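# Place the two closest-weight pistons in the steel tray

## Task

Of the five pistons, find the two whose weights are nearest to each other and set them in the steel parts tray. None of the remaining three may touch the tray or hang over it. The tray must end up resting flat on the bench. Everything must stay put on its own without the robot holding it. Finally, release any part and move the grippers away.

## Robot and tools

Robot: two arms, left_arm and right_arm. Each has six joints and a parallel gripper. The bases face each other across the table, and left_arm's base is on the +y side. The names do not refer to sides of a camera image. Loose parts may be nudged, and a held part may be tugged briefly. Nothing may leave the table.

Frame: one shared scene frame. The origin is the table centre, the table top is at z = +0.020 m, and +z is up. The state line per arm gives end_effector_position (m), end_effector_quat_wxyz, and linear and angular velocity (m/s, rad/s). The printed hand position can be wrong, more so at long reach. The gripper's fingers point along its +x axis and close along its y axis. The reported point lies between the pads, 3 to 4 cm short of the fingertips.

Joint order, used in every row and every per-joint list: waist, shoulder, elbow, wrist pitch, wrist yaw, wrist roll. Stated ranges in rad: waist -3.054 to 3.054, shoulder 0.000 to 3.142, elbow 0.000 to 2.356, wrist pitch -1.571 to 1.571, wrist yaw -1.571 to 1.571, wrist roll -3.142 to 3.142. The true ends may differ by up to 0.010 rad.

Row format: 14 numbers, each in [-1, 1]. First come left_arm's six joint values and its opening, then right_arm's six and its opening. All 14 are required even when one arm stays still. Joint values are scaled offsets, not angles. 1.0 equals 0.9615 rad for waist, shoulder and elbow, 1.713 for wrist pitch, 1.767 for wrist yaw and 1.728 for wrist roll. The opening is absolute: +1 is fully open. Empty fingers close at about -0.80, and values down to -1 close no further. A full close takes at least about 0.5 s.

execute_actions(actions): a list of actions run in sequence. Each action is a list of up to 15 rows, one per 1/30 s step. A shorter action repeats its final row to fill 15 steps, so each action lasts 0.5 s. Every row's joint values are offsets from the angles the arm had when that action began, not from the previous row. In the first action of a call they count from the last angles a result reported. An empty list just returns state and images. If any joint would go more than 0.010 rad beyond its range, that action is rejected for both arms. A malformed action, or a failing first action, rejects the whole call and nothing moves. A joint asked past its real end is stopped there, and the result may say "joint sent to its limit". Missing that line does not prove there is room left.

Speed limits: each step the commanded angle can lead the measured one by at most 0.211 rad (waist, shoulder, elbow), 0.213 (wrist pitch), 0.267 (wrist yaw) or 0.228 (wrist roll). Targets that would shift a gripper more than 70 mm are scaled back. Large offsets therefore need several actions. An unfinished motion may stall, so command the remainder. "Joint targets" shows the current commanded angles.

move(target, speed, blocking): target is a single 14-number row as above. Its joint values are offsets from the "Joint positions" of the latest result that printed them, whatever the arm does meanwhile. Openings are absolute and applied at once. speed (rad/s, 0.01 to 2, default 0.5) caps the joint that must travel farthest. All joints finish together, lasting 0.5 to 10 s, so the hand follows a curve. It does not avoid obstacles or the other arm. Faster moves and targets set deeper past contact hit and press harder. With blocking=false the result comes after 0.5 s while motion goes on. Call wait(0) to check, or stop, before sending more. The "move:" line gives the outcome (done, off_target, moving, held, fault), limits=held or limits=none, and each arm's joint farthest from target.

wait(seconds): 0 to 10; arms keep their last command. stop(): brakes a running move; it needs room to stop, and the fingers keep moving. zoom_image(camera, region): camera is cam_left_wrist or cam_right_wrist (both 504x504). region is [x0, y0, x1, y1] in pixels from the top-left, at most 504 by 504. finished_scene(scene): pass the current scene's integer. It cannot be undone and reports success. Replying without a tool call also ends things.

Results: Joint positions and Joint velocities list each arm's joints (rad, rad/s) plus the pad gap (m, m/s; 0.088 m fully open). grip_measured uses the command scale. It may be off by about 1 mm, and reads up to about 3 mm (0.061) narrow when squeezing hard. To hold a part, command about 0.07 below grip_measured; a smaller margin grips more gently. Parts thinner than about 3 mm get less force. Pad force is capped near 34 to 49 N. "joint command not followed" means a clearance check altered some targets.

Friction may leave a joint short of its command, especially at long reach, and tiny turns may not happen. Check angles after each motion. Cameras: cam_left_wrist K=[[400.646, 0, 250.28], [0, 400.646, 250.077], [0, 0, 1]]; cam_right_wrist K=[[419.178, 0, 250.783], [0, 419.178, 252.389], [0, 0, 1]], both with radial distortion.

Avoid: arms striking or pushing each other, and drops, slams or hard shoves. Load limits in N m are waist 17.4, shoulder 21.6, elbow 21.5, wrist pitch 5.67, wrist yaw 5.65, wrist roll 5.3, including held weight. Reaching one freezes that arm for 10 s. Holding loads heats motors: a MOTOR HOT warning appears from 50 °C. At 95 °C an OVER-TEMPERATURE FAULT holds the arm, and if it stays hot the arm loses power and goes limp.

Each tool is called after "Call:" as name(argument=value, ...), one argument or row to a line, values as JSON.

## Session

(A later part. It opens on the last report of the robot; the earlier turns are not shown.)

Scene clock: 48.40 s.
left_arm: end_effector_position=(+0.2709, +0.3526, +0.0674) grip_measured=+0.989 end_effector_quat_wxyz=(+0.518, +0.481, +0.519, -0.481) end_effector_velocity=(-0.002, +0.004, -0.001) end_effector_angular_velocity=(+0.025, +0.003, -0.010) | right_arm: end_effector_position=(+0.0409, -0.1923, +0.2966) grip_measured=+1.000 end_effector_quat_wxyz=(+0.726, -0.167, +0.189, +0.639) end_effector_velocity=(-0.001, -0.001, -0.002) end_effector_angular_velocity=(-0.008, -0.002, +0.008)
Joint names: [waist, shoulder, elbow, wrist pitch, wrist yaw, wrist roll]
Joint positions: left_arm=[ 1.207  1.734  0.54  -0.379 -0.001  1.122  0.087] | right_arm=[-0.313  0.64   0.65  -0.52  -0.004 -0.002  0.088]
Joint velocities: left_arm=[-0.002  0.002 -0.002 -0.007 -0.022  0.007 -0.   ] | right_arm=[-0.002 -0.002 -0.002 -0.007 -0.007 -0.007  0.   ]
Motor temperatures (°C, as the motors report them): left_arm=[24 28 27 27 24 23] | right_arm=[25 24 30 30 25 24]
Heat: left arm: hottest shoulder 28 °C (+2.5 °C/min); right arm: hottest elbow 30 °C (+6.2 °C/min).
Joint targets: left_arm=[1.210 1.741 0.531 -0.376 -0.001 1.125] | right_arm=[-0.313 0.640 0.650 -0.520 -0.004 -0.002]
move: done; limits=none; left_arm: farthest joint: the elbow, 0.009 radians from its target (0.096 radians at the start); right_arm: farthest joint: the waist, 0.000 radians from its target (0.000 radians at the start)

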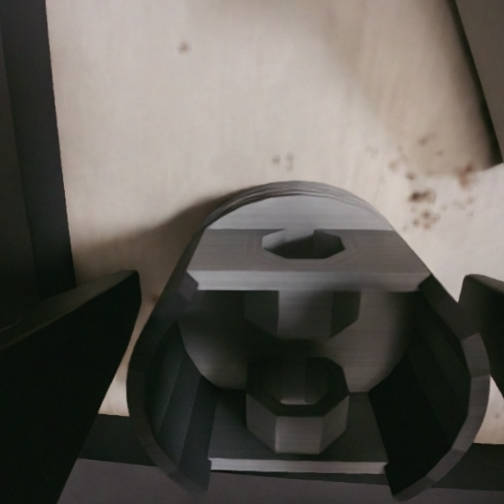

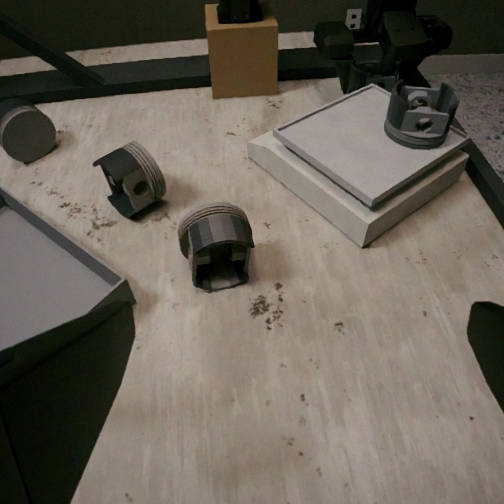

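Call:
execute_actions(
  actions=[
    [[0,0,0,0,0,0,0.8,0,0,0,0,0,0,1],[0,0,0,0,0,0,0.7,0,0,0,0,0,0,1],[0,0,0,0,0,0,0.65,0,0,0,0,0,0,1],[0,0,0,0,0,0,0.6,0,0,0,0,0,0,1],[0,0,0,0,0,0,0.56,0,0,0,0,0,0,1],[0,0,0,0,0,0,0.53,0,0,0,0,0,0,1]],
  ],
)

Call:
move(
  target=[0,-0.39,0.33,-0.389,0,0,0.53,0,0,0,0,0,0,1],
  speed=0.7,
)

Scene clock: 51.50 s.
left_arm: end_effector_position=(+0.2707, +0.3527, +0.0673) grip_measured=+0.621 end_effector_quat_wxyz=(+0.517, +0.481, +0.520, -0.481) end_effector_velocity=(-0.001, +0.003, +0.000) end_effector_angular_velocity=(+0.023, -0.001, +0.005) | right_arm: end_effector_position=(+0.0409, -0.1923, +0.2966) grip_measured=+1.000 end_effector_quat_wxyz=(+0.726, -0.167, +0.189, +0.639) end_effector_velocity=(+0.000, -0.002, -0.001) end_effector_angular_velocity=(-0.001, +0.010, -0.005)
Joint names: [waist, shoulder, elbow, wrist pitch, wrist yaw, wrist roll]
Joint positions: left_arm=[ 1.207  1.735  0.54  -0.38  -0.001  1.122  0.069] | right_arm=[-0.313  0.64   0.65  -0.52  -0.004 -0.002  0.088]
Joint velocities: left_arm=[-0.002 -0.002 -0.002 -0.007 -0.022 -0.007  0.   ] | right_arm=[-0.007 -0.007 -0.002 -0.007 -0.007  0.007  0.   ]
Motor temperatures (°C, as the motors report them): left_arm=[24 28 27 27 24 23] | right_arm=[25 24 30 30 25 24]
Heat: left arm: hottest shoulder 28 °C (+2.3 °C/min); right arm: hottest elbow 30 °C (+5.8 °C/min).
Joint targets: left_arm=[1.207 1.734 0.540 -0.379 -0.001 1.122] | right_arm=[-0.313 0.640 0.650 -0.520 -0.004 -0.002]

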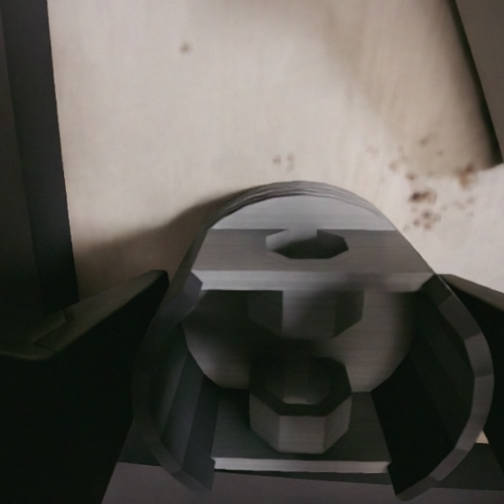

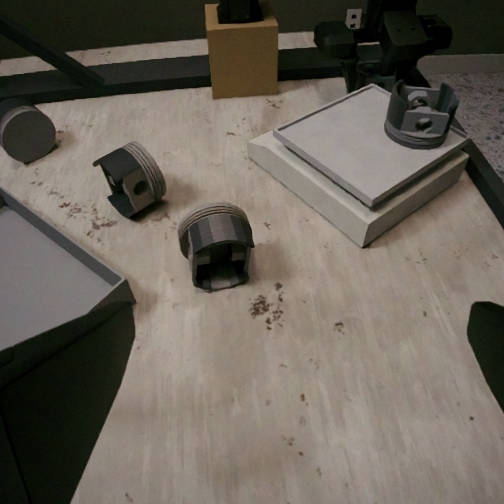

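Scene clock: 53.13 s.
left_arm: end_effector_position=(+0.2713, +0.3525, +0.1996) grip_measured=+0.621 end_effector_quat_wxyz=(+0.518, +0.481, +0.519, -0.481) end_effector_velocity=(-0.002, +0.000, -0.000) end_effector_angular_velocity=(+0.009, +0.004, -0.000) | right_arm: end_effector_position=(+0.0409, -0.1923, +0.2966) grip_measured=+1.000 end_effector_quat_wxyz=(+0.726, -0.167, +0.189, +0.639) end_effector_velocity=(-0.002, -0.003, -0.005) end_effector_angular_velocity=(-0.020, +0.020, +0.008)
Joint names: [waist, shoulder, elbow, wrist pitch, wrist yaw, wrist roll]
Joint positions: left_arm=[ 1.207  1.369  0.84  -1.043 -0.001  1.122  0.069] | right_arm=[-0.313  0.64   0.65  -0.52  -0.004 -0.002  0.088]
Joint velocities: left_arm=[-0.007 -0.002 -0.002 -0.007 -0.007 -0.007 -0.   ] | right_arm=[-0.007 -0.002 -0.002 -0.022 -0.022  0.007  0.   ]
Motor temperatures (°C, as the motors report them): left_arm=[24 28 27 27 24 23] | right_arm=[25 24 31 30 25 24]
Heat: left arm: hottest shoulder 28 °C (+2.3 °C/min); right arm: hottest elbow 31 °C (+6.8 °C/min).
Joint targets: left_arm=[1.207 1.359 0.858 -1.046 -0.001 1.122] | right_arm=[-0.313 0.640 0.650 -0.520 -0.004 -0.002]
move: off_target (left_arm); limits=none; left_arm: farthest joint: the elbow, 0.017 radians from its target (0.317 radians at the start); right_arm: farthest joint: the waist, 0.000 radians from its target (0.000 radians at the start)

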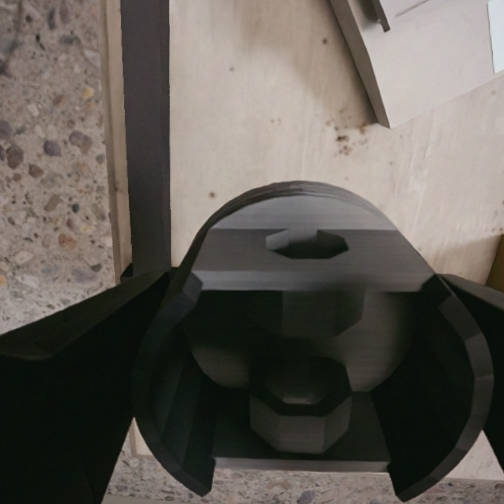

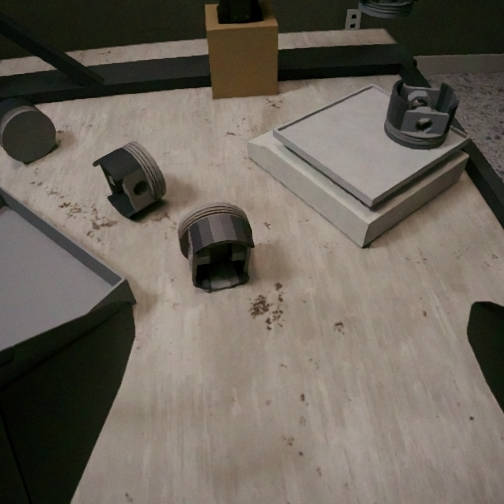

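Call:
move(
  target=[-0.9204,0.478,0.4836,0.006,0,0.237,0.53,0,0,0,0,0,0,1],
  speed=0.8,
)

Scene clock: 55.33 s.
left_arm: end_effector_position=(+0.1785, +0.1170, +0.1947) grip_measured=+0.621 end_effector_quat_wxyz=(+0.126, +0.696, +0.126, -0.696) end_effector_velocity=(-0.002, +0.001, -0.000) end_effector_angular_velocity=(+0.009, -0.005, -0.015) | right_arm: end_effector_position=(+0.0409, -0.1923, +0.2966) grip_measured=+1.000 end_effector_quat_wxyz=(+0.726, -0.167, +0.189, +0.639) end_effector_velocity=(-0.003, -0.001, -0.004) end_effector_angular_velocity=(-0.012, +0.006, +0.020)
Joint names: [waist, shoulder, elbow, wrist pitch, wrist yaw, wrist roll]
Joint positions: left_arm=[ 0.325  1.824  1.288 -1.034  0.     1.528  0.069] | right_arm=[-0.313  0.64   0.65  -0.52  -0.004 -0.002  0.088]
Joint velocities: left_arm=[-0.007  0.002  0.002 -0.007 -0.007  0.007 -0.   ] | right_arm=[-0.002 -0.002 -0.007 -0.007 -0.022 -0.007  0.   ]
Motor temperatures (°C, as the motors report them): left_arm=[24 28 27 27 24 23] | right_arm=[25 23 31 30 25 24]
Heat: left arm: hottest shoulder 28 °C (+2.2 °C/min); right arm: hottest elbow 31 °C (+6.5 °C/min).
Joint targets: left_arm=[0.322 1.829 1.305 -1.033 -0.001 1.531] | right_arm=[-0.313 0.640 0.650 -0.520 -0.004 -0.002]
move: off_target (left_arm); limits=none; left_arm: farthest joint: the elbow, 0.017 radians from its target (0.465 radians at the start); right_arm: farthest joint: the waist, 0.000 radians from its target (0.000 radians at the start)

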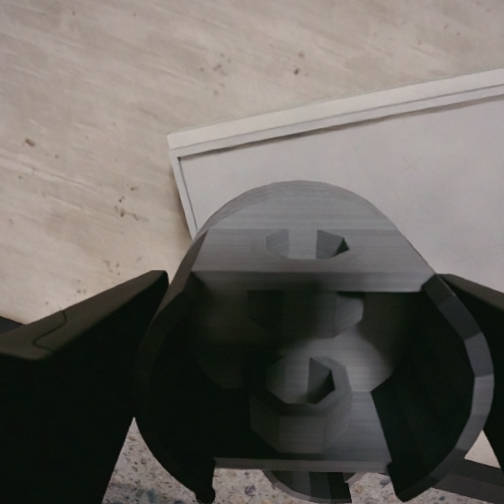

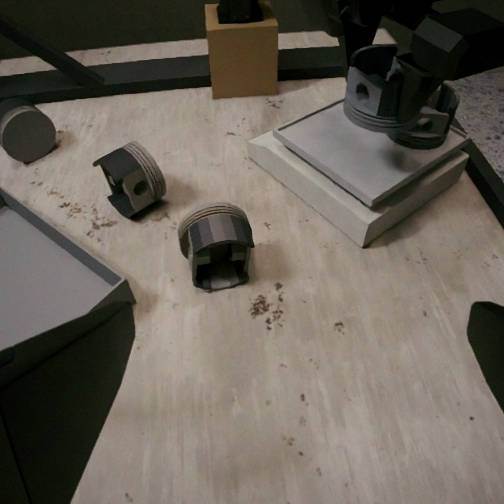

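Call:
move(
  target=[0.021,0.1075,-0.1638,0.146,0,0.01,0.53,0,0,0,0,0,0,1],
  speed=0.25,
)

Scene clock: 57.63 s.
left_arm: end_effector_position=(+0.1832, +0.1198, +0.1315) grip_measured=+0.621 end_effector_quat_wxyz=(+0.127, +0.695, +0.127, -0.696) end_effector_velocity=(+0.001, -0.001, +0.000) end_effector_angular_velocity=(-0.005, -0.009, +0.005) | right_arm: end_effector_position=(+0.0409, -0.1923, +0.2966) grip_measured=+1.000 end_effector_quat_wxyz=(+0.726, -0.167, +0.189, +0.639) end_effector_velocity=(+0.000, -0.001, -0.004) end_effector_angular_velocity=(-0.015, -0.021, +0.007)
Joint names: [waist, shoulder, elbow, wrist pitch, wrist yaw, wrist roll]
Joint positions: left_arm=[ 0.341  1.919  1.141 -0.793  0.     1.542  0.069] | right_arm=[-0.313  0.64   0.65  -0.52  -0.004 -0.002  0.088]
Joint velocities: left_arm=[-0.002 -0.002 -0.002  0.007 -0.007 -0.007 -0.   ] | right_arm=[ 0.002 -0.002 -0.007 -0.007  0.007 -0.022  0.   ]
Motor temperatures (°C, as the motors report them): left_arm=[24 28 27 27 24 23] | right_arm=[25 23 31 30 25 24]
Heat: left arm: hottest shoulder 28 °C (+2.1 °C/min); right arm: hottest elbow 31 °C (+6.2 °C/min).
Joint targets: left_arm=[0.345 1.927 1.130 -0.783 0.000 1.545] | right_arm=[-0.313 0.640 0.650 -0.520 -0.004 -0.002]
move: done; limits=none; left_arm: farthest joint: the elbow, 0.010 radians from its target (0.157 radians at the start); right_arm: farthest joint: the waist, 0.000 radians from its target (0.000 radians at the start)

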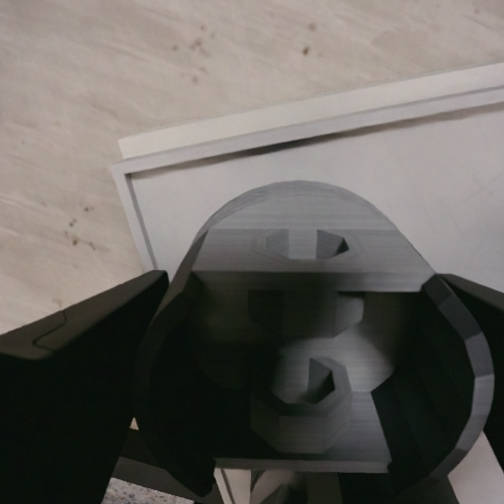

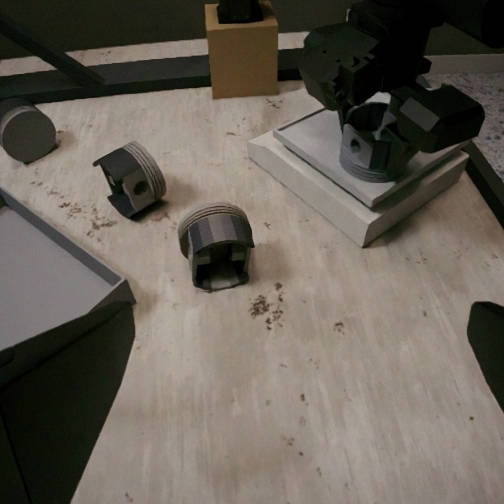

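Call:
execute_actions(
  actions=[
    [[0,0,0,0,0,0,0.6,0,0,0,0,0,0,1],[0,0,0,0,0,0,0.7,0,0,0,0,0,0,1],[0,0,0,0,0,0,0.8,0,0,0,0,0,0,1],[0,0,0,0,0,0,1,0,0,0,0,0,0,1]],
  ],
)

Call:
move(
  target=[0,-0.105,0.167,-0.142,0,0,1,0,0,0,0,0,0,1],
  speed=0.5,
)

Call:
move(
  target=[-0.2,-0.15,0.05,-0.11,0,-0.45,1,0,0,0,0,0,0,1],
  speed=0.9,
)

Scene clock: 58.63 s.
left_arm: end_effector_position=(+0.1833, +0.1197, +0.1315) grip_measured=+0.980 end_effector_quat_wxyz=(+0.127, +0.695, +0.127, -0.696) end_effector_velocity=(-0.003, +0.005, -0.001) end_effector_angular_velocity=(+0.028, +0.002, -0.015) | right_arm: end_effector_position=(+0.0409, -0.1923, +0.2966) grip_measured=+1.000 end_effector_quat_wxyz=(+0.726, -0.167, +0.189, +0.639) end_effector_velocity=(-0.002, -0.002, -0.005) end_effector_angular_velocity=(-0.022, +0.000, +0.012)
Joint names: [waist, shoulder, elbow, wrist pitch, wrist yaw, wrist roll]
Joint positions: left_arm=[ 0.341  1.919  1.141 -0.792  0.     1.542  0.087] | right_arm=[-0.313  0.64   0.65  -0.52  -0.004 -0.002  0.088]
Joint velocities: left_arm=[-0.007  0.002 -0.002 -0.022 -0.007  0.007  0.004] | right_arm=[ 0.002 -0.002 -0.002 -0.022 -0.007 -0.007  0.   ]
Motor temperatures (°C, as the motors report them): left_arm=[24 28 27 27 24 23] | right_arm=[25 23 31 30 25 24]
Heat: left arm: hottest shoulder 28 °C (+2.0 °C/min); right arm: hottest elbow 31 °C (+6.1 °C/min).
Joint targets: left_arm=[0.341 1.919 1.141 -0.793 0.000 1.542] | right_arm=[-0.313 0.640 0.650 -0.520 -0.004 -0.002]

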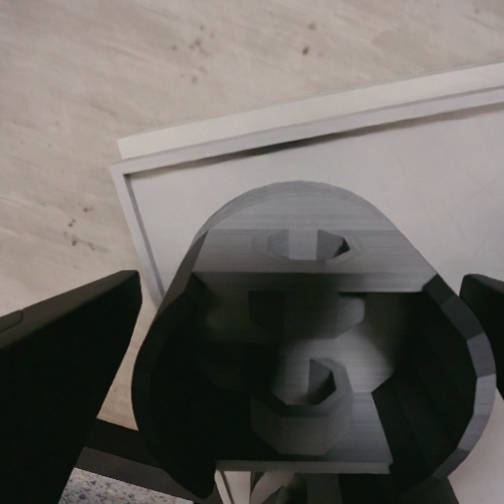

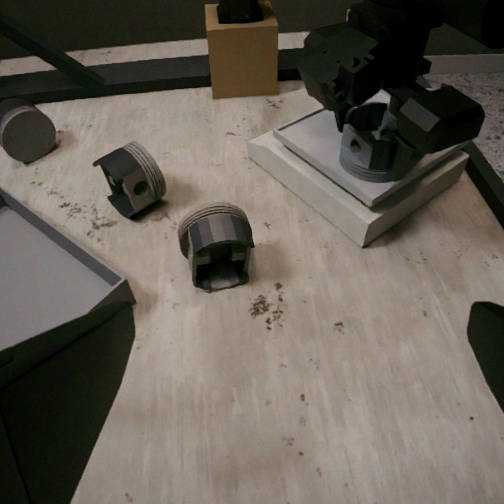

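Scene clock: 59.73 s.
left_arm: end_effector_position=(+0.1837, +0.1184, +0.1942) grip_measured=+0.989 end_effector_quat_wxyz=(+0.127, +0.696, +0.127, -0.696) end_effector_velocity=(-0.000, +0.007, -0.001) end_effector_angular_velocity=(+0.028, +0.002, +0.010) | right_arm: end_effector_position=(+0.0409, -0.1923, +0.2966) grip_measured=+1.000 end_effector_quat_wxyz=(+0.726, -0.167, +0.189, +0.639) end_effector_velocity=(-0.001, -0.001, -0.002) end_effector_angular_velocity=(-0.006, +0.011, +0.000)
Joint names: [waist, shoulder, elbow, wrist pitch, wrist yaw, wrist roll]
Joint positions: left_arm=[ 0.341  1.826  1.289 -1.032  0.     1.542  0.087] | right_arm=[-0.313  0.64   0.65  -0.52  -0.004 -0.002  0.088]
Joint velocities: left_arm=[ 0.002 -0.002 -0.007 -0.022 -0.007 -0.007 -0.   ] | right_arm=[-0.002 -0.002 -0.002 -0.007 -0.007  0.007  0.   ]
Motor temperatures (°C, as the motors report them): left_arm=[24 29 27 27 24 23] | right_arm=[25 23 31 30 25 24]
Heat: left arm: hottest shoulder 29 °C (+3.0 °C/min); right arm: hottest elbow 31 °C (+6.0 °C/min).
Joint targets: left_arm=[0.341 1.818 1.301 -1.035 0.000 1.542] | right_arm=[-0.313 0.640 0.650 -0.520 -0.004 -0.002]
move: off_target (left_arm); limits=none; left_arm: farthest joint: the elbow, 0.013 radians from its target (0.161 radians at the start); right_arm: farthest joint: the waist, 0.000 radians from its target (0.000 radians at the start)

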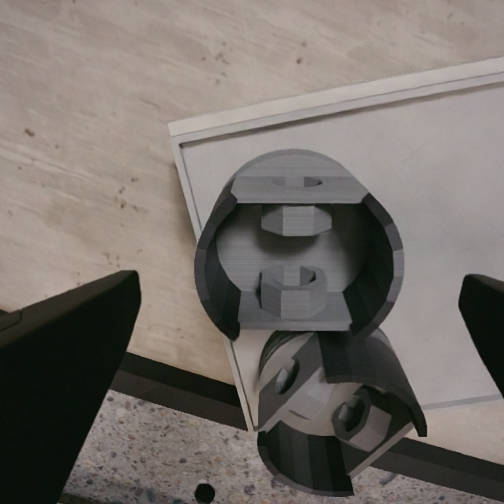

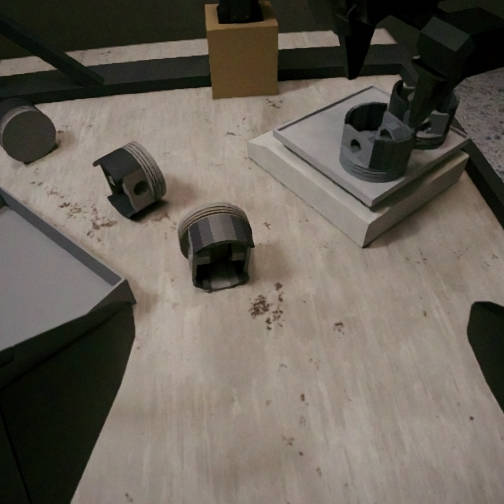

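Scene clock: 61.33 s.
left_arm: end_effector_position=(+0.1193, +0.1327, +0.2431) grip_measured=+0.989 end_effector_quat_wxyz=(+0.317, +0.631, +0.327, -0.628) end_effector_velocity=(-0.002, +0.002, -0.001) end_effector_angular_velocity=(+0.011, +0.009, +0.020) | right_arm: end_effector_position=(+0.0409, -0.1923, +0.2966) grip_measured=+1.000 end_effector_quat_wxyz=(+0.726, -0.167, +0.189, +0.639) end_effector_velocity=(-0.002, -0.001, -0.004) end_effector_angular_velocity=(-0.012, -0.001, +0.012)
Joint names: [waist, shoulder, elbow, wrist pitch, wrist yaw, wrist roll]
Joint positions: left_arm=[ 0.152  1.691  1.325 -1.218  0.     0.768  0.087] | right_arm=[-0.313  0.64   0.65  -0.52  -0.004 -0.002  0.088]
Joint velocities: left_arm=[-0.002  0.002 -0.002 -0.007  0.007 -0.022 -0.   ] | right_arm=[ 0.002 -0.002 -0.007 -0.007 -0.007 -0.007  0.   ]
Motor temperatures (°C, as the motors report them): left_arm=[24 29 27 27 24 23] | right_arm=[25 23 31 31 25 24]
Heat: left arm: hottest shoulder 29 °C (+3.0 °C/min); right arm: hottest elbow 31 °C (+5.1 °C/min).
Joint targets: left_arm=[0.149 1.682 1.337 -1.221 0.000 0.764] | right_arm=[-0.313 0.640 0.650 -0.520 -0.004 -0.002]
move: off_target (left_arm); limits=none; left_arm: farthest joint: the elbow, 0.013 radians from its target (0.048 radians at the start); right_arm: farthest joint: the waist, 0.000 radians from its target (0.000 radians at the start)

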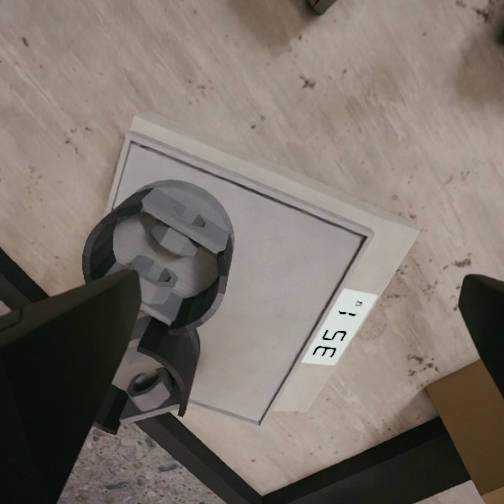

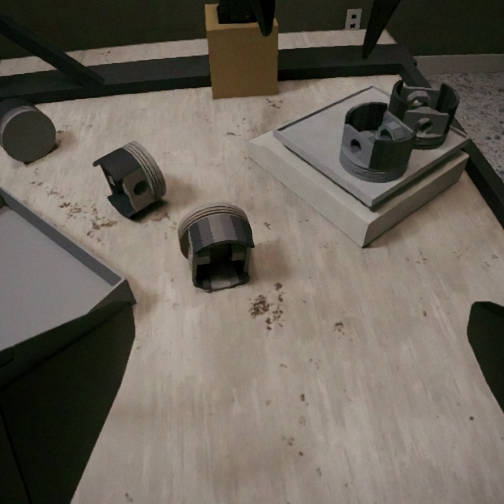

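Call:
zoom_image(
  camera="cam_left_wrist",
  region=[280, 270, 400, 390],
)

Region (280, 270, 400, 390) of cam_left_wrist's 504x504 image, scaled by 4.200, with more detail than that image has.

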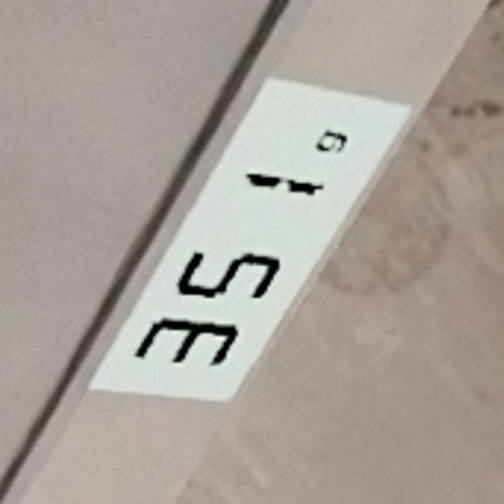

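Call:
move(
  target=[-0.3515,0.408,0.193,0.1337,0,0.25,1,0,0,0,0,0,0,1],
  speed=0.7,
)

Scene clock: 63.43 s.
left_arm: end_effector_position=(+0.0023, +0.0496, +0.1614) grip_measured=+0.989 end_effector_quat_wxyz=(+0.065, +0.704, +0.062, -0.705) end_effector_velocity=(-0.002, +0.003, +0.000) end_effector_angular_velocity=(+0.009, +0.006, -0.010) | right_arm: end_effector_position=(+0.0409, -0.1923, +0.2966) grip_measured=+1.000 end_effector_quat_wxyz=(+0.726, -0.167, +0.189, +0.639) end_effector_velocity=(-0.003, -0.003, -0.007) end_effector_angular_velocity=(-0.026, +0.008, +0.020)
Joint names: [waist, shoulder, elbow, wrist pitch, wrist yaw, wrist roll]
Joint positions: left_arm=[-0.185  2.073  1.498 -0.992  0.     1.196  0.087] | right_arm=[-0.313  0.64   0.65  -0.52  -0.004 -0.002  0.088]
Joint velocities: left_arm=[-0.002 -0.002 -0.002 -0.007  0.007  0.007 -0.   ] | right_arm=[-0.002 -0.002 -0.007 -0.022 -0.022 -0.007  0.   ]
Motor temperatures (°C, as the motors report them): left_arm=[24 29 28 27 24 23] | right_arm=[25 23 31 31 25 24]
Heat: left arm: hottest shoulder 29 °C (+3.0 °C/min); right arm: hottest elbow 31 °C (+5.1 °C/min).
Joint targets: left_arm=[-0.186 2.083 1.510 -0.989 0.000 1.200] | right_arm=[-0.313 0.640 0.650 -0.520 -0.004 -0.002]
move: off_target (left_arm); limits=none; left_arm: farthest joint: the elbow, 0.012 radians from its target (0.186 radians at the start); right_arm: farthest joint: the waist, 0.000 radians from its target (0.000 radians at the start)

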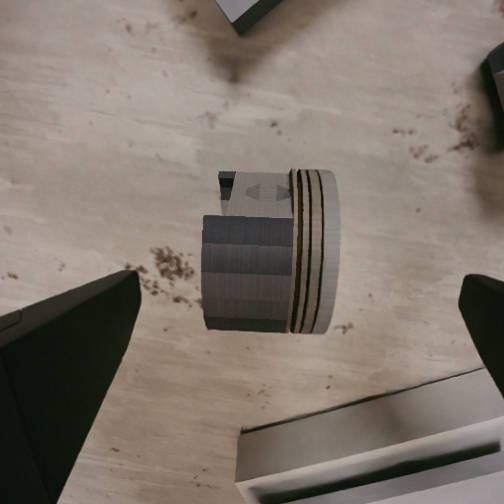

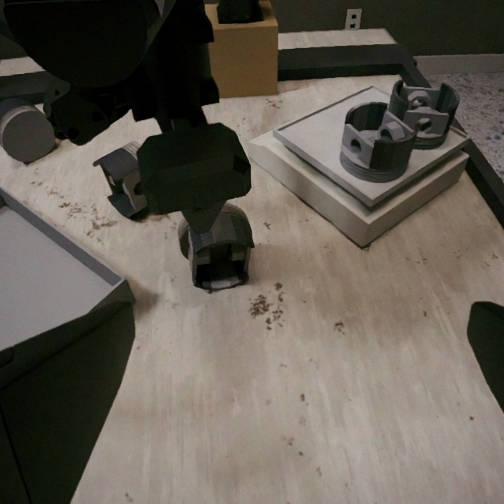

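Call:
move(
  target=[0.048,0.181,-0.13,0.162,0,0.027,1,0,0,0,0,0,0,1],
  speed=0.35,
)

Call:
execute_actions(
  actions=[
    [[0,0,0,0,0,0,0.8,0,0,0,0,0,0,1],[0,0,0,0,0,0,0.6,0,0,0,0,0,0,1],[0,0,0,0,0,0,0.5,0,0,0,0,0,0,1],[0,0,0,0,0,0,0.4,0,0,0,0,0,0,1],[0,0,0,0,0,0,0.33,0,0,0,0,0,0,1],[0,0,0,0,0,0,0.28,0,0,0,0,0,0,1],[0,0,0,0,0,0,0.24,0,0,0,0,0,0,1],[0,0,0,0,0,0,0.2,0,0,0,0,0,0,1],[0,0,0,0,0,0,0.16,0,0,0,0,0,0,1],[0,0,0,0,0,0,0.12,0,0,0,0,0,0,1]],
  ],
)

Scene clock: 65.80 s.
left_arm: end_effector_position=(+0.0184, +0.0435, +0.0751) grip_measured=+0.989 end_effector_quat_wxyz=(+0.064, +0.704, +0.064, -0.704) end_effector_velocity=(+0.001, +0.003, -0.001) end_effector_angular_velocity=(+0.011, -0.009, +0.005) | right_arm: end_effector_position=(+0.0409, -0.1923, +0.2966) grip_measured=+1.000 end_effector_quat_wxyz=(+0.726, -0.167, +0.189, +0.639) end_effector_velocity=(-0.002, -0.001, -0.002) end_effector_angular_velocity=(-0.008, -0.002, +0.012)
Joint names: [waist, shoulder, elbow, wrist pitch, wrist yaw, wrist roll]
Joint positions: left_arm=[-0.141  2.237  1.384 -0.717  0.     1.24   0.087] | right_arm=[-0.313  0.64   0.65  -0.52  -0.004 -0.002  0.088]
Joint velocities: left_arm=[-0.002  0.002 -0.002 -0.007 -0.007 -0.007 -0.   ] | right_arm=[ 0.002 -0.002 -0.002 -0.007 -0.007 -0.007  0.   ]
Motor temperatures (°C, as the motors report them): left_arm=[24 29 28 27 24 23] | right_arm=[25 23 32 31 25 24]
Heat: left arm: hottest shoulder 29 °C (+3.0 °C/min); right arm: hottest elbow 32 °C (+6.0 °C/min).
Joint targets: left_arm=[-0.139 2.246 1.373 -0.714 0.000 1.243] | right_arm=[-0.313 0.640 0.650 -0.520 -0.004 -0.002]
move: off_target (left_arm); limits=none; left_arm: farthest joint: the elbow, 0.011 radians from its target (0.125 radians at the start); right_arm: farthest joint: the waist, 0.000 radians from its target (0.000 radians at the start)

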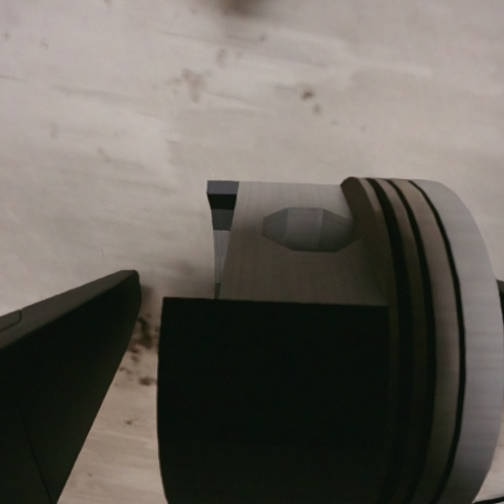

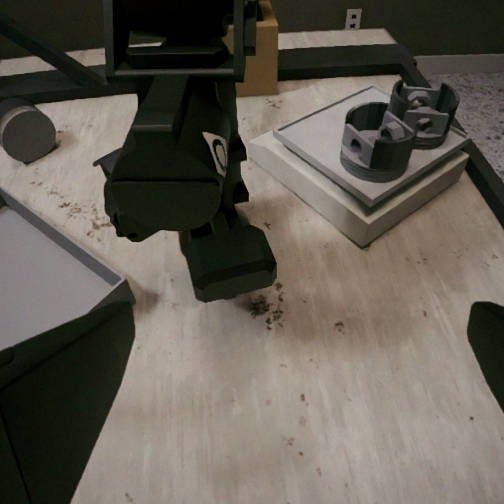

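Scene clock: 66.30 s.
left_arm: end_effector_position=(+0.0184, +0.0435, +0.0751) grip_measured=+0.155 end_effector_quat_wxyz=(+0.064, +0.704, +0.064, -0.704) end_effector_velocity=(+0.001, +0.003, -0.001) end_effector_angular_velocity=(+0.011, -0.009, -0.010) | right_arm: end_effector_position=(+0.0409, -0.1923, +0.2966) grip_measured=+1.000 end_effector_quat_wxyz=(+0.726, -0.167, +0.189, +0.639) end_effector_velocity=(-0.001, -0.001, -0.002) end_effector_angular_velocity=(-0.009, -0.015, +0.015)
Joint names: [waist, shoulder, elbow, wrist pitch, wrist yaw, wrist roll]
Joint positions: left_arm=[-0.141  2.237  1.384 -0.717  0.     1.24   0.047] | right_arm=[-0.313  0.64   0.65  -0.52  -0.004 -0.002  0.088]
Joint velocities: left_arm=[-0.002  0.002 -0.002 -0.007 -0.007  0.007 -0.015] | right_arm=[-0.002 -0.002 -0.002 -0.007 -0.007 -0.022  0.   ]
Motor temperatures (°C, as the motors report them): left_arm=[24 30 28 27 24 23] | right_arm=[25 23 32 31 25 24]
Heat: left arm: hottest shoulder 30 °C (+4.0 °C/min); right arm: hottest elbow 32 °C (+6.1 °C/min).
Joint targets: left_arm=[-0.141 2.237 1.384 -0.717 0.000 1.240] | right_arm=[-0.313 0.640 0.650 -0.520 -0.004 -0.002]

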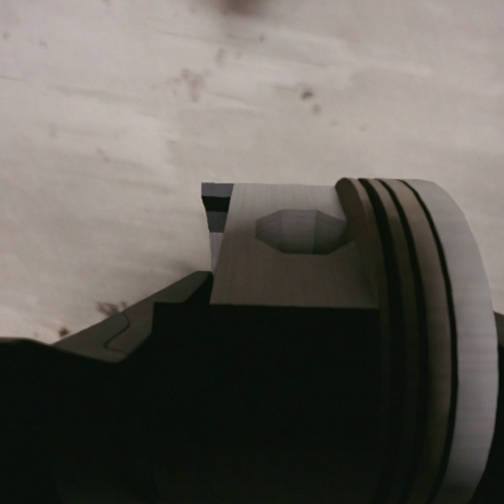

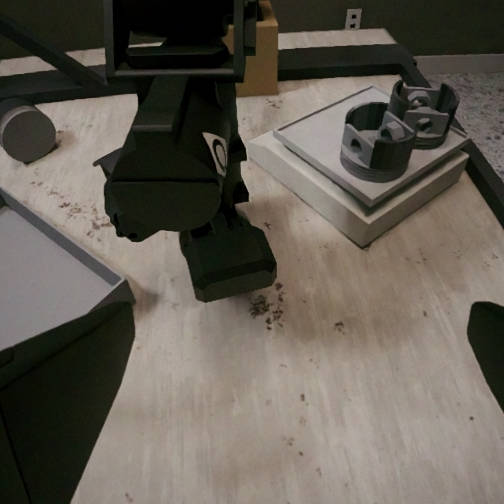

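Call:
execute_actions(
  actions=[
    [[0,0,0,0,0,0,0.08,0,0,0,0,0,0,1],[0,0,0,0,0,0,0.05,0,0,0,0,0,0,1]],
  ],
)

Scene clock: 67.00 s.
left_arm: end_effector_position=(+0.0184, +0.0437, +0.0751) grip_measured=+0.055 end_effector_quat_wxyz=(+0.063, +0.704, +0.064, -0.704) end_effector_velocity=(+0.000, +0.002, +0.000) end_effector_angular_velocity=(+0.006, -0.008, +0.005) | right_arm: end_effector_position=(+0.0409, -0.1923, +0.2966) grip_measured=+1.000 end_effector_quat_wxyz=(+0.726, -0.167, +0.189, +0.639) end_effector_velocity=(+0.003, -0.002, -0.002) end_effector_angular_velocity=(-0.010, -0.022, -0.003)
Joint names: [waist, shoulder, elbow, wrist pitch, wrist yaw, wrist roll]
Joint positions: left_arm=[-0.141  2.237  1.384 -0.718  0.     1.24   0.042] | right_arm=[-0.313  0.64   0.65  -0.52  -0.004 -0.002  0.088]
Joint velocities: left_arm=[-0.002 -0.002 -0.002 -0.007 -0.007 -0.007 -0.   ] | right_arm=[-0.007 -0.002 -0.002 -0.007  0.007 -0.022  0.   ]
Motor temperatures (°C, as the motors report them): left_arm=[24 30 28 27 24 23] | right_arm=[25 23 32 31 25 24]
Heat: left arm: hottest shoulder 30 °C (+4.0 °C/min); right arm: hottest elbow 32 °C (+6.0 °C/min).
Joint targets: left_arm=[-0.141 2.237 1.384 -0.718 0.000 1.240] | right_arm=[-0.313 0.640 0.650 -0.520 -0.004 -0.002]

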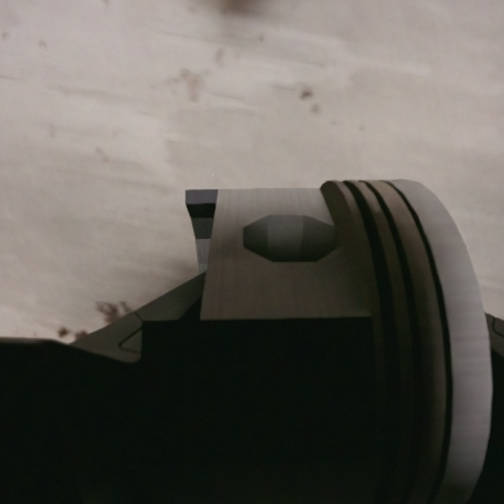

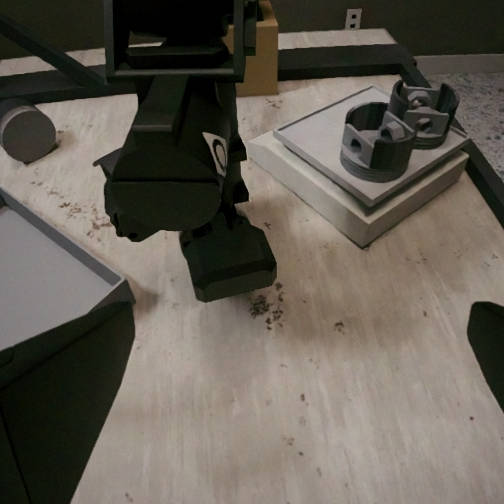

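Call:
execute_actions(
  actions=[
    [[0,0,0,0,0,0,0.7,0,0,0,0,0,0,1]],
  ],
)

Call:
move(
  target=[0,-0.04,0.0526,-0.042,0,0,0.7,0,0,0,0,0,0,1],
  speed=0.2,
)

Call:
execute_actions(
  actions=[
    [[0,0,0,0,0,0,0.5,0,0,0,0,0,0,1],[0,0,0,0,0,0,0.4,0,0,0,0,0,0,1],[0,0,0,0,0,0,0.33,0,0,0,0,0,0,1],[0,0,0,0,0,0,0.28,0,0,0,0,0,0,1],[0,0,0,0,0,0,0.24,0,0,0,0,0,0,1],[0,0,0,0,0,0,0.2,0,0,0,0,0,0,1],[0,0,0,0,0,0,0.16,0,0,0,0,0,0,1],[0,0,0,0,0,0,0.12,0,0,0,0,0,0,1],[0,0,0,0,0,0,0.08,0,0,0,0,0,0,1]],
  ],
)

Scene clock: 68.40 s.
left_arm: end_effector_position=(+0.0184, +0.0437, +0.0751) grip_measured=+0.690 end_effector_quat_wxyz=(+0.063, +0.704, +0.064, -0.704) end_effector_velocity=(-0.002, -0.001, +0.000) end_effector_angular_velocity=(-0.008, -0.006, -0.000) | right_arm: end_effector_position=(+0.0409, -0.1923, +0.2966) grip_measured=+1.000 end_effector_quat_wxyz=(+0.726, -0.167, +0.189, +0.639) end_effector_velocity=(+0.000, -0.001, -0.004) end_effector_angular_velocity=(-0.012, -0.001, +0.003)
Joint names: [waist, shoulder, elbow, wrist pitch, wrist yaw, wrist roll]
Joint positions: left_arm=[-0.141  2.237  1.384 -0.718  0.     1.24   0.073] | right_arm=[-0.313  0.64   0.65  -0.52  -0.004 -0.002  0.088]
Joint velocities: left_arm=[-0.007 -0.002 -0.002  0.007 -0.007 -0.007  0.003] | right_arm=[-0.007 -0.002 -0.007 -0.007 -0.007 -0.007  0.   ]
Motor temperatures (°C, as the motors report them): left_arm=[24 30 28 27 24 23] | right_arm=[25 23 32 31 25 24]
Heat: left arm: hottest shoulder 30 °C (+3.0 °C/min); right arm: hottest elbow 32 °C (+6.1 °C/min).
Joint targets: left_arm=[-0.141 2.237 1.384 -0.718 0.000 1.240] | right_arm=[-0.313 0.640 0.650 -0.520 -0.004 -0.002]

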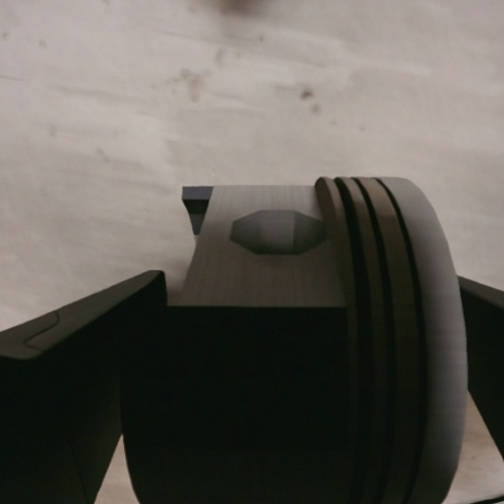

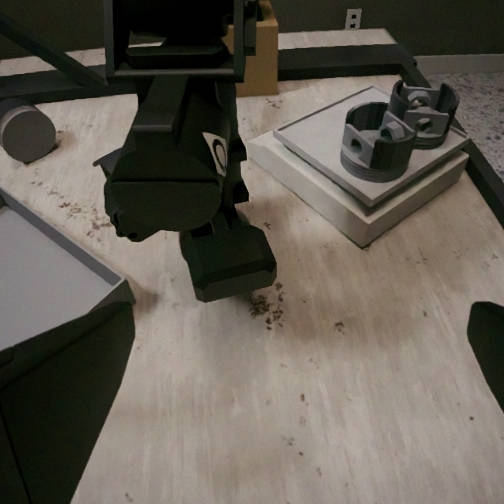

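Scene clock: 69.33 s.
left_arm: end_effector_position=(+0.0179, +0.0404, +0.0942) grip_measured=+0.697 end_effector_quat_wxyz=(+0.063, +0.704, +0.064, -0.704) end_effector_velocity=(+0.000, +0.000, +0.001) end_effector_angular_velocity=(+0.001, -0.008, +0.020) | right_arm: end_effector_position=(+0.0409, -0.1923, +0.2966) grip_measured=+1.000 end_effector_quat_wxyz=(+0.726, -0.167, +0.189, +0.639) end_effector_velocity=(+0.002, -0.000, -0.001) end_effector_angular_velocity=(+0.003, +0.002, -0.012)
Joint names: [waist, shoulder, elbow, wrist pitch, wrist yaw, wrist roll]
Joint positions: left_arm=[-0.141  2.208  1.423 -0.787  0.     1.24   0.073] | right_arm=[-0.313  0.64   0.65  -0.52  -0.004 -0.002  0.088]
Joint velocities: left_arm=[-0.002 -0.002  0.002 -0.007 -0.007 -0.022  0.   ] | right_arm=[-0.002 -0.002 -0.007  0.007  0.007  0.007  0.   ]
Motor temperatures (°C, as the motors report them): left_arm=[24 30 28 27 24 23] | right_arm=[25 23 32 31 25 24]
Heat: left arm: hottest shoulder 30 °C (+3.0 °C/min); right arm: hottest elbow 32 °C (+6.1 °C/min).
Joint targets: left_arm=[-0.141 2.199 1.434 -0.790 0.000 1.240] | right_arm=[-0.313 0.640 0.650 -0.520 -0.004 -0.002]
move: off_target (left_arm); limits=none; left_arm: farthest joint: the elbow, 0.011 radians from its target (0.051 radians at the start); right_arm: farthest joint: the waist, 0.000 radians from its target (0.000 radians at the start)

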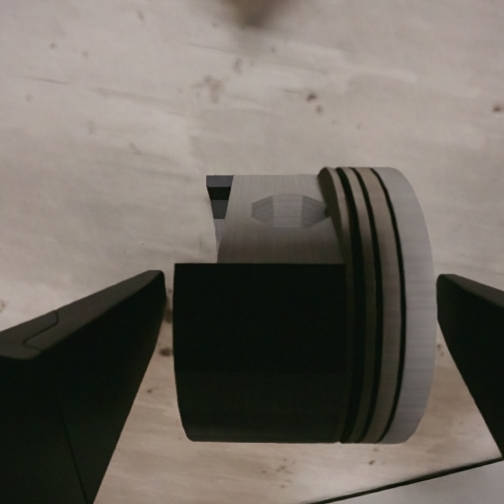

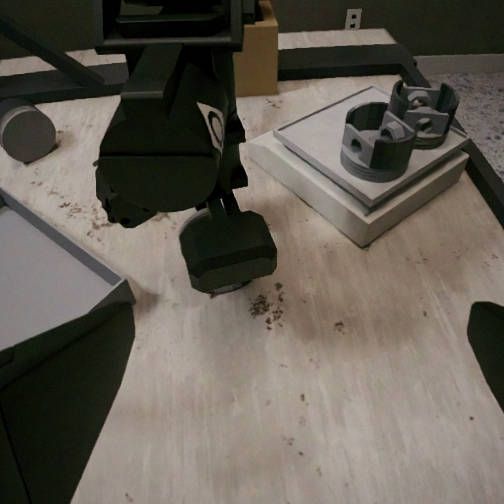

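Scene clock: 69.83 s.
left_arm: end_effector_position=(+0.0179, +0.0406, +0.0942) grip_measured=+0.113 end_effector_quat_wxyz=(+0.063, +0.704, +0.064, -0.704) end_effector_velocity=(-0.002, +0.002, +0.002) end_effector_angular_velocity=(+0.001, -0.008, -0.000) | right_arm: end_effector_position=(+0.0409, -0.1923, +0.2966) grip_measured=+1.000 end_effector_quat_wxyz=(+0.726, -0.167, +0.189, +0.639) end_effector_velocity=(-0.001, -0.001, -0.002) end_effector_angular_velocity=(-0.009, -0.015, +0.015)
Joint names: [waist, shoulder, elbow, wrist pitch, wrist yaw, wrist roll]
Joint positions: left_arm=[-0.141  2.208  1.423 -0.788  0.     1.24   0.045] | right_arm=[-0.313  0.64   0.65  -0.52  -0.004 -0.002  0.088]
Joint velocities: left_arm=[-0.007 -0.007 -0.002 -0.007 -0.007 -0.007 -0.005] | right_arm=[-0.002 -0.002 -0.002 -0.007 -0.007 -0.022  0.   ]
Motor temperatures (°C, as the motors report them): left_arm=[24 31 28 27 24 23] | right_arm=[25 23 32 31 25 24]
Heat: left arm: hottest shoulder 31 °C (+4.0 °C/min); right arm: hottest elbow 32 °C (+6.0 °C/min).
Joint targets: left_arm=[-0.141 2.208 1.423 -0.787 0.000 1.240] | right_arm=[-0.313 0.640 0.650 -0.520 -0.004 -0.002]

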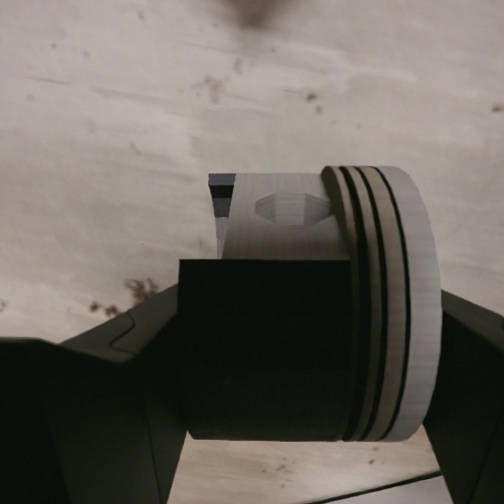

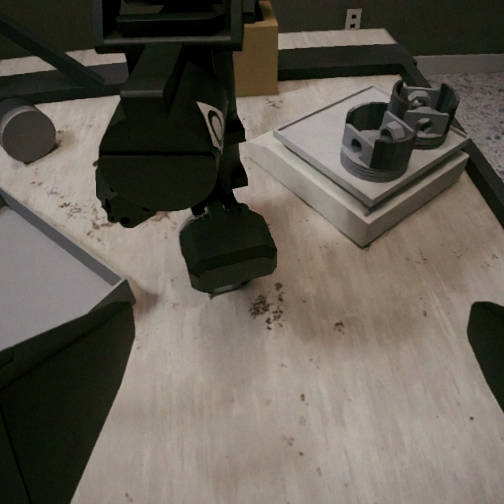

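Call:
execute_actions(
  actions=[
    [[0,0,0,0,0,0,0.04,0,0,0,0,0,0,1],[0,0,0,0,0,0,0.0,0,0,0,0,0,0,1]],
  ],
)

Scene clock: 70.53 s.
left_arm: end_effector_position=(+0.0179, +0.0406, +0.0942) grip_measured=+0.112 end_effector_quat_wxyz=(+0.063, +0.704, +0.064, -0.704) end_effector_velocity=(+0.002, +0.002, +0.000) end_effector_angular_velocity=(+0.006, -0.008, +0.010) | right_arm: end_effector_position=(+0.0409, -0.1923, +0.2966) grip_measured=+1.000 end_effector_quat_wxyz=(+0.726, -0.167, +0.189, +0.639) end_effector_velocity=(+0.001, +0.000, -0.001) end_effector_angular_velocity=(+0.004, +0.010, -0.005)
Joint names: [waist, shoulder, elbow, wrist pitch, wrist yaw, wrist roll]
Joint positions: left_arm=[-0.141  2.208  1.423 -0.788  0.     1.24   0.045] | right_arm=[-0.313  0.64   0.65  -0.52  -0.004 -0.002  0.088]
Joint velocities: left_arm=[ 0.002 -0.002 -0.002 -0.007 -0.007 -0.007 -0.   ] | right_arm=[-0.007 -0.002 -0.007  0.007 -0.007  0.007  0.   ]
Motor temperatures (°C, as the motors report them): left_arm=[24 31 28 27 24 23] | right_arm=[25 23 32 31 25 24]
Heat: left arm: hottest shoulder 31 °C (+4.0 °C/min); right arm: hottest elbow 32 °C (+6.1 °C/min).
Joint targets: left_arm=[-0.141 2.208 1.423 -0.788 0.000 1.240] | right_arm=[-0.313 0.640 0.650 -0.520 -0.004 -0.002]

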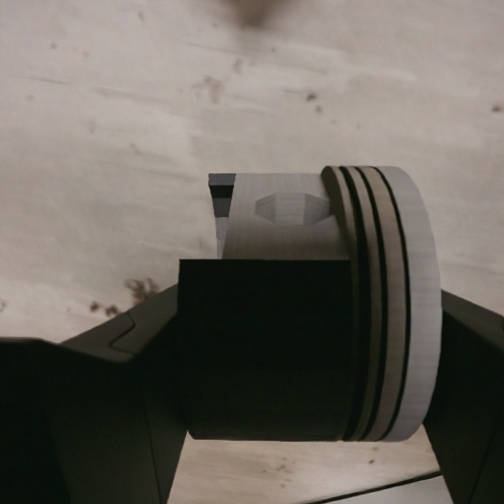

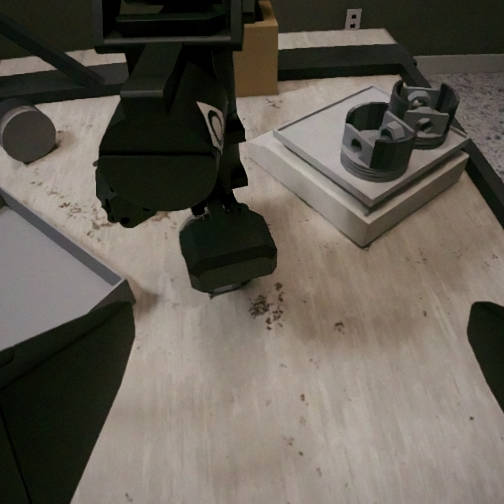

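Call:
move(
  target=[0,-0.4277,-0.044,-0.215,0,-0.2,0.02,0,0,0,0,0,0,1],
  speed=0.6,
)

Scene clock: 73.17 s.
left_arm: end_effector_position=(+0.0272, +0.1022, +0.2237) grip_measured=+0.054 end_effector_quat_wxyz=(+0.181, +0.683, +0.184, -0.683) end_effector_velocity=(+0.000, -0.001, +0.002) end_effector_angular_velocity=(-0.013, -0.005, -0.010) | right_arm: end_effector_position=(+0.0409, -0.1923, +0.2966) grip_measured=+1.000 end_effector_quat_wxyz=(+0.726, -0.167, +0.189, +0.639) end_effector_velocity=(-0.002, -0.003, -0.005) end_effector_angular_velocity=(-0.021, +0.007, +0.015)
Joint names: [waist, shoulder, elbow, wrist pitch, wrist yaw, wrist roll]
Joint positions: left_arm=[-0.141  1.811  1.39  -1.153  0.001  0.898  0.042] | right_arm=[-0.313  0.64   0.65  -0.52  -0.004 -0.002  0.088]
Joint velocities: left_arm=[-0.002 -0.007 -0.002  0.007 -0.007  0.007  0.   ] | right_arm=[-0.007 -0.002 -0.002 -0.022 -0.022 -0.007  0.   ]
Motor temperatures (°C, as the motors report them): left_arm=[24 31 28 27 24 23] | right_arm=[25 23 32 31 25 24]
Heat: left arm: hottest shoulder 31 °C (+4.1 °C/min); right arm: hottest elbow 32 °C (+6.1 °C/min).
Joint targets: left_arm=[-0.141 1.797 1.381 -1.157 0.000 0.894] | right_arm=[-0.313 0.640 0.650 -0.520 -0.004 -0.002]
move: off_target (left_arm); limits=none; left_arm: farthest joint: the shoulder, 0.014 radians from its target (0.411 radians at the start); right_arm: farthest joint: the waist, 0.000 radians from its target (0.000 radians at the start)

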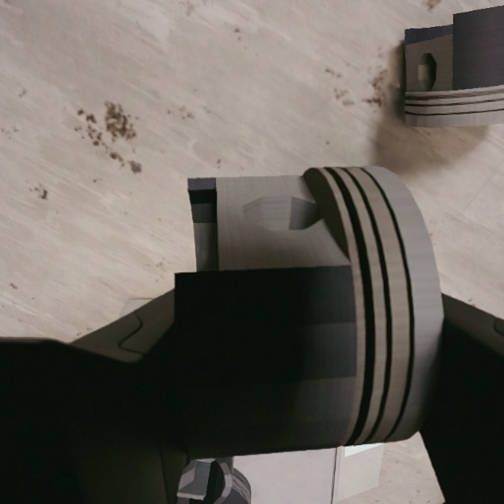

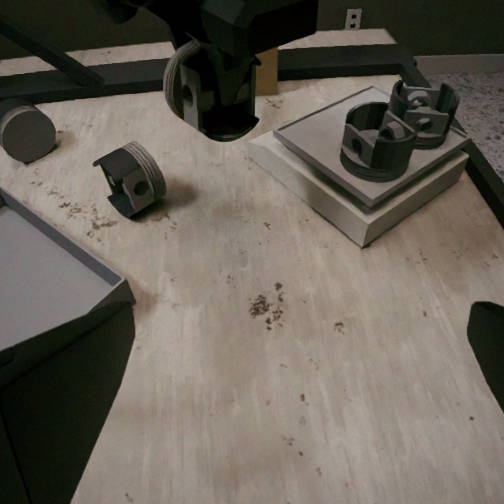

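Call:
move(
  target=[0.808,-0.353,-0.415,0.04,0,-0.47,-0.03,0,0,0,0,0,0,1],
  speed=0.6,
)

Scene clock: 75.70 s.
left_arm: end_effector_position=(+0.2178, +0.2323, +0.2150) grip_measured=+0.054 end_effector_quat_wxyz=(+0.614, +0.350, +0.614, -0.350) end_effector_velocity=(-0.005, +0.005, -0.001) end_effector_angular_velocity=(+0.026, +0.010, +0.000) | right_arm: end_effector_position=(+0.0409, -0.1923, +0.2966) grip_measured=+1.000 end_effector_quat_wxyz=(+0.726, -0.167, +0.189, +0.639) end_effector_velocity=(+0.002, +0.000, +0.001) end_effector_angular_velocity=(+0.006, -0.011, -0.005)
Joint names: [waist, shoulder, elbow, wrist pitch, wrist yaw, wrist roll]
Joint positions: left_arm=[ 0.633  1.482  1.    -1.088  0.001  0.089  0.042] | right_arm=[-0.313  0.64   0.65  -0.52  -0.004 -0.002  0.088]
Joint velocities: left_arm=[-0.007 -0.002 -0.007 -0.022 -0.007 -0.007 -0.   ] | right_arm=[-0.002 -0.002 -0.002  0.007  0.007 -0.007  0.   ]
Motor temperatures (°C, as the motors report them): left_arm=[24 32 27 27 24 23] | right_arm=[25 23 32 32 25 24]
Heat: left arm: hottest shoulder 32 °C (+5.0 °C/min); right arm: hottest elbow 32 °C (+6.0 °C/min).
Joint targets: left_arm=[0.636 1.472 0.990 -1.085 0.001 0.086] | right_arm=[-0.313 0.640 0.650 -0.520 -0.004 -0.002]
move: off_target (left_arm); limits=none; left_arm: farthest joint: the shoulder, 0.011 radians from its target (0.339 radians at the start); right_arm: farthest joint: the waist, 0.000 radians from its target (0.000 radians at the start)

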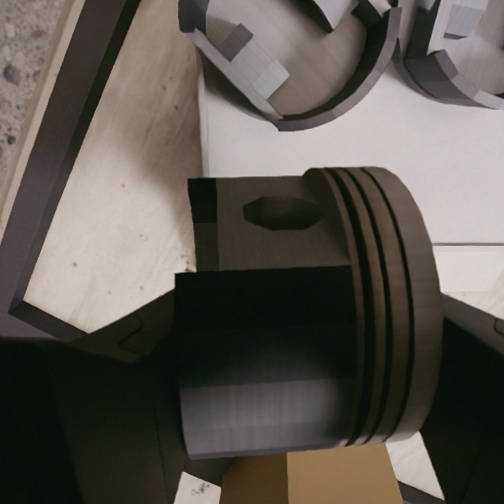

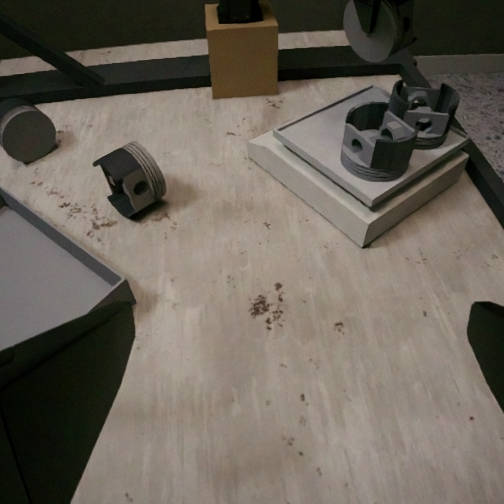

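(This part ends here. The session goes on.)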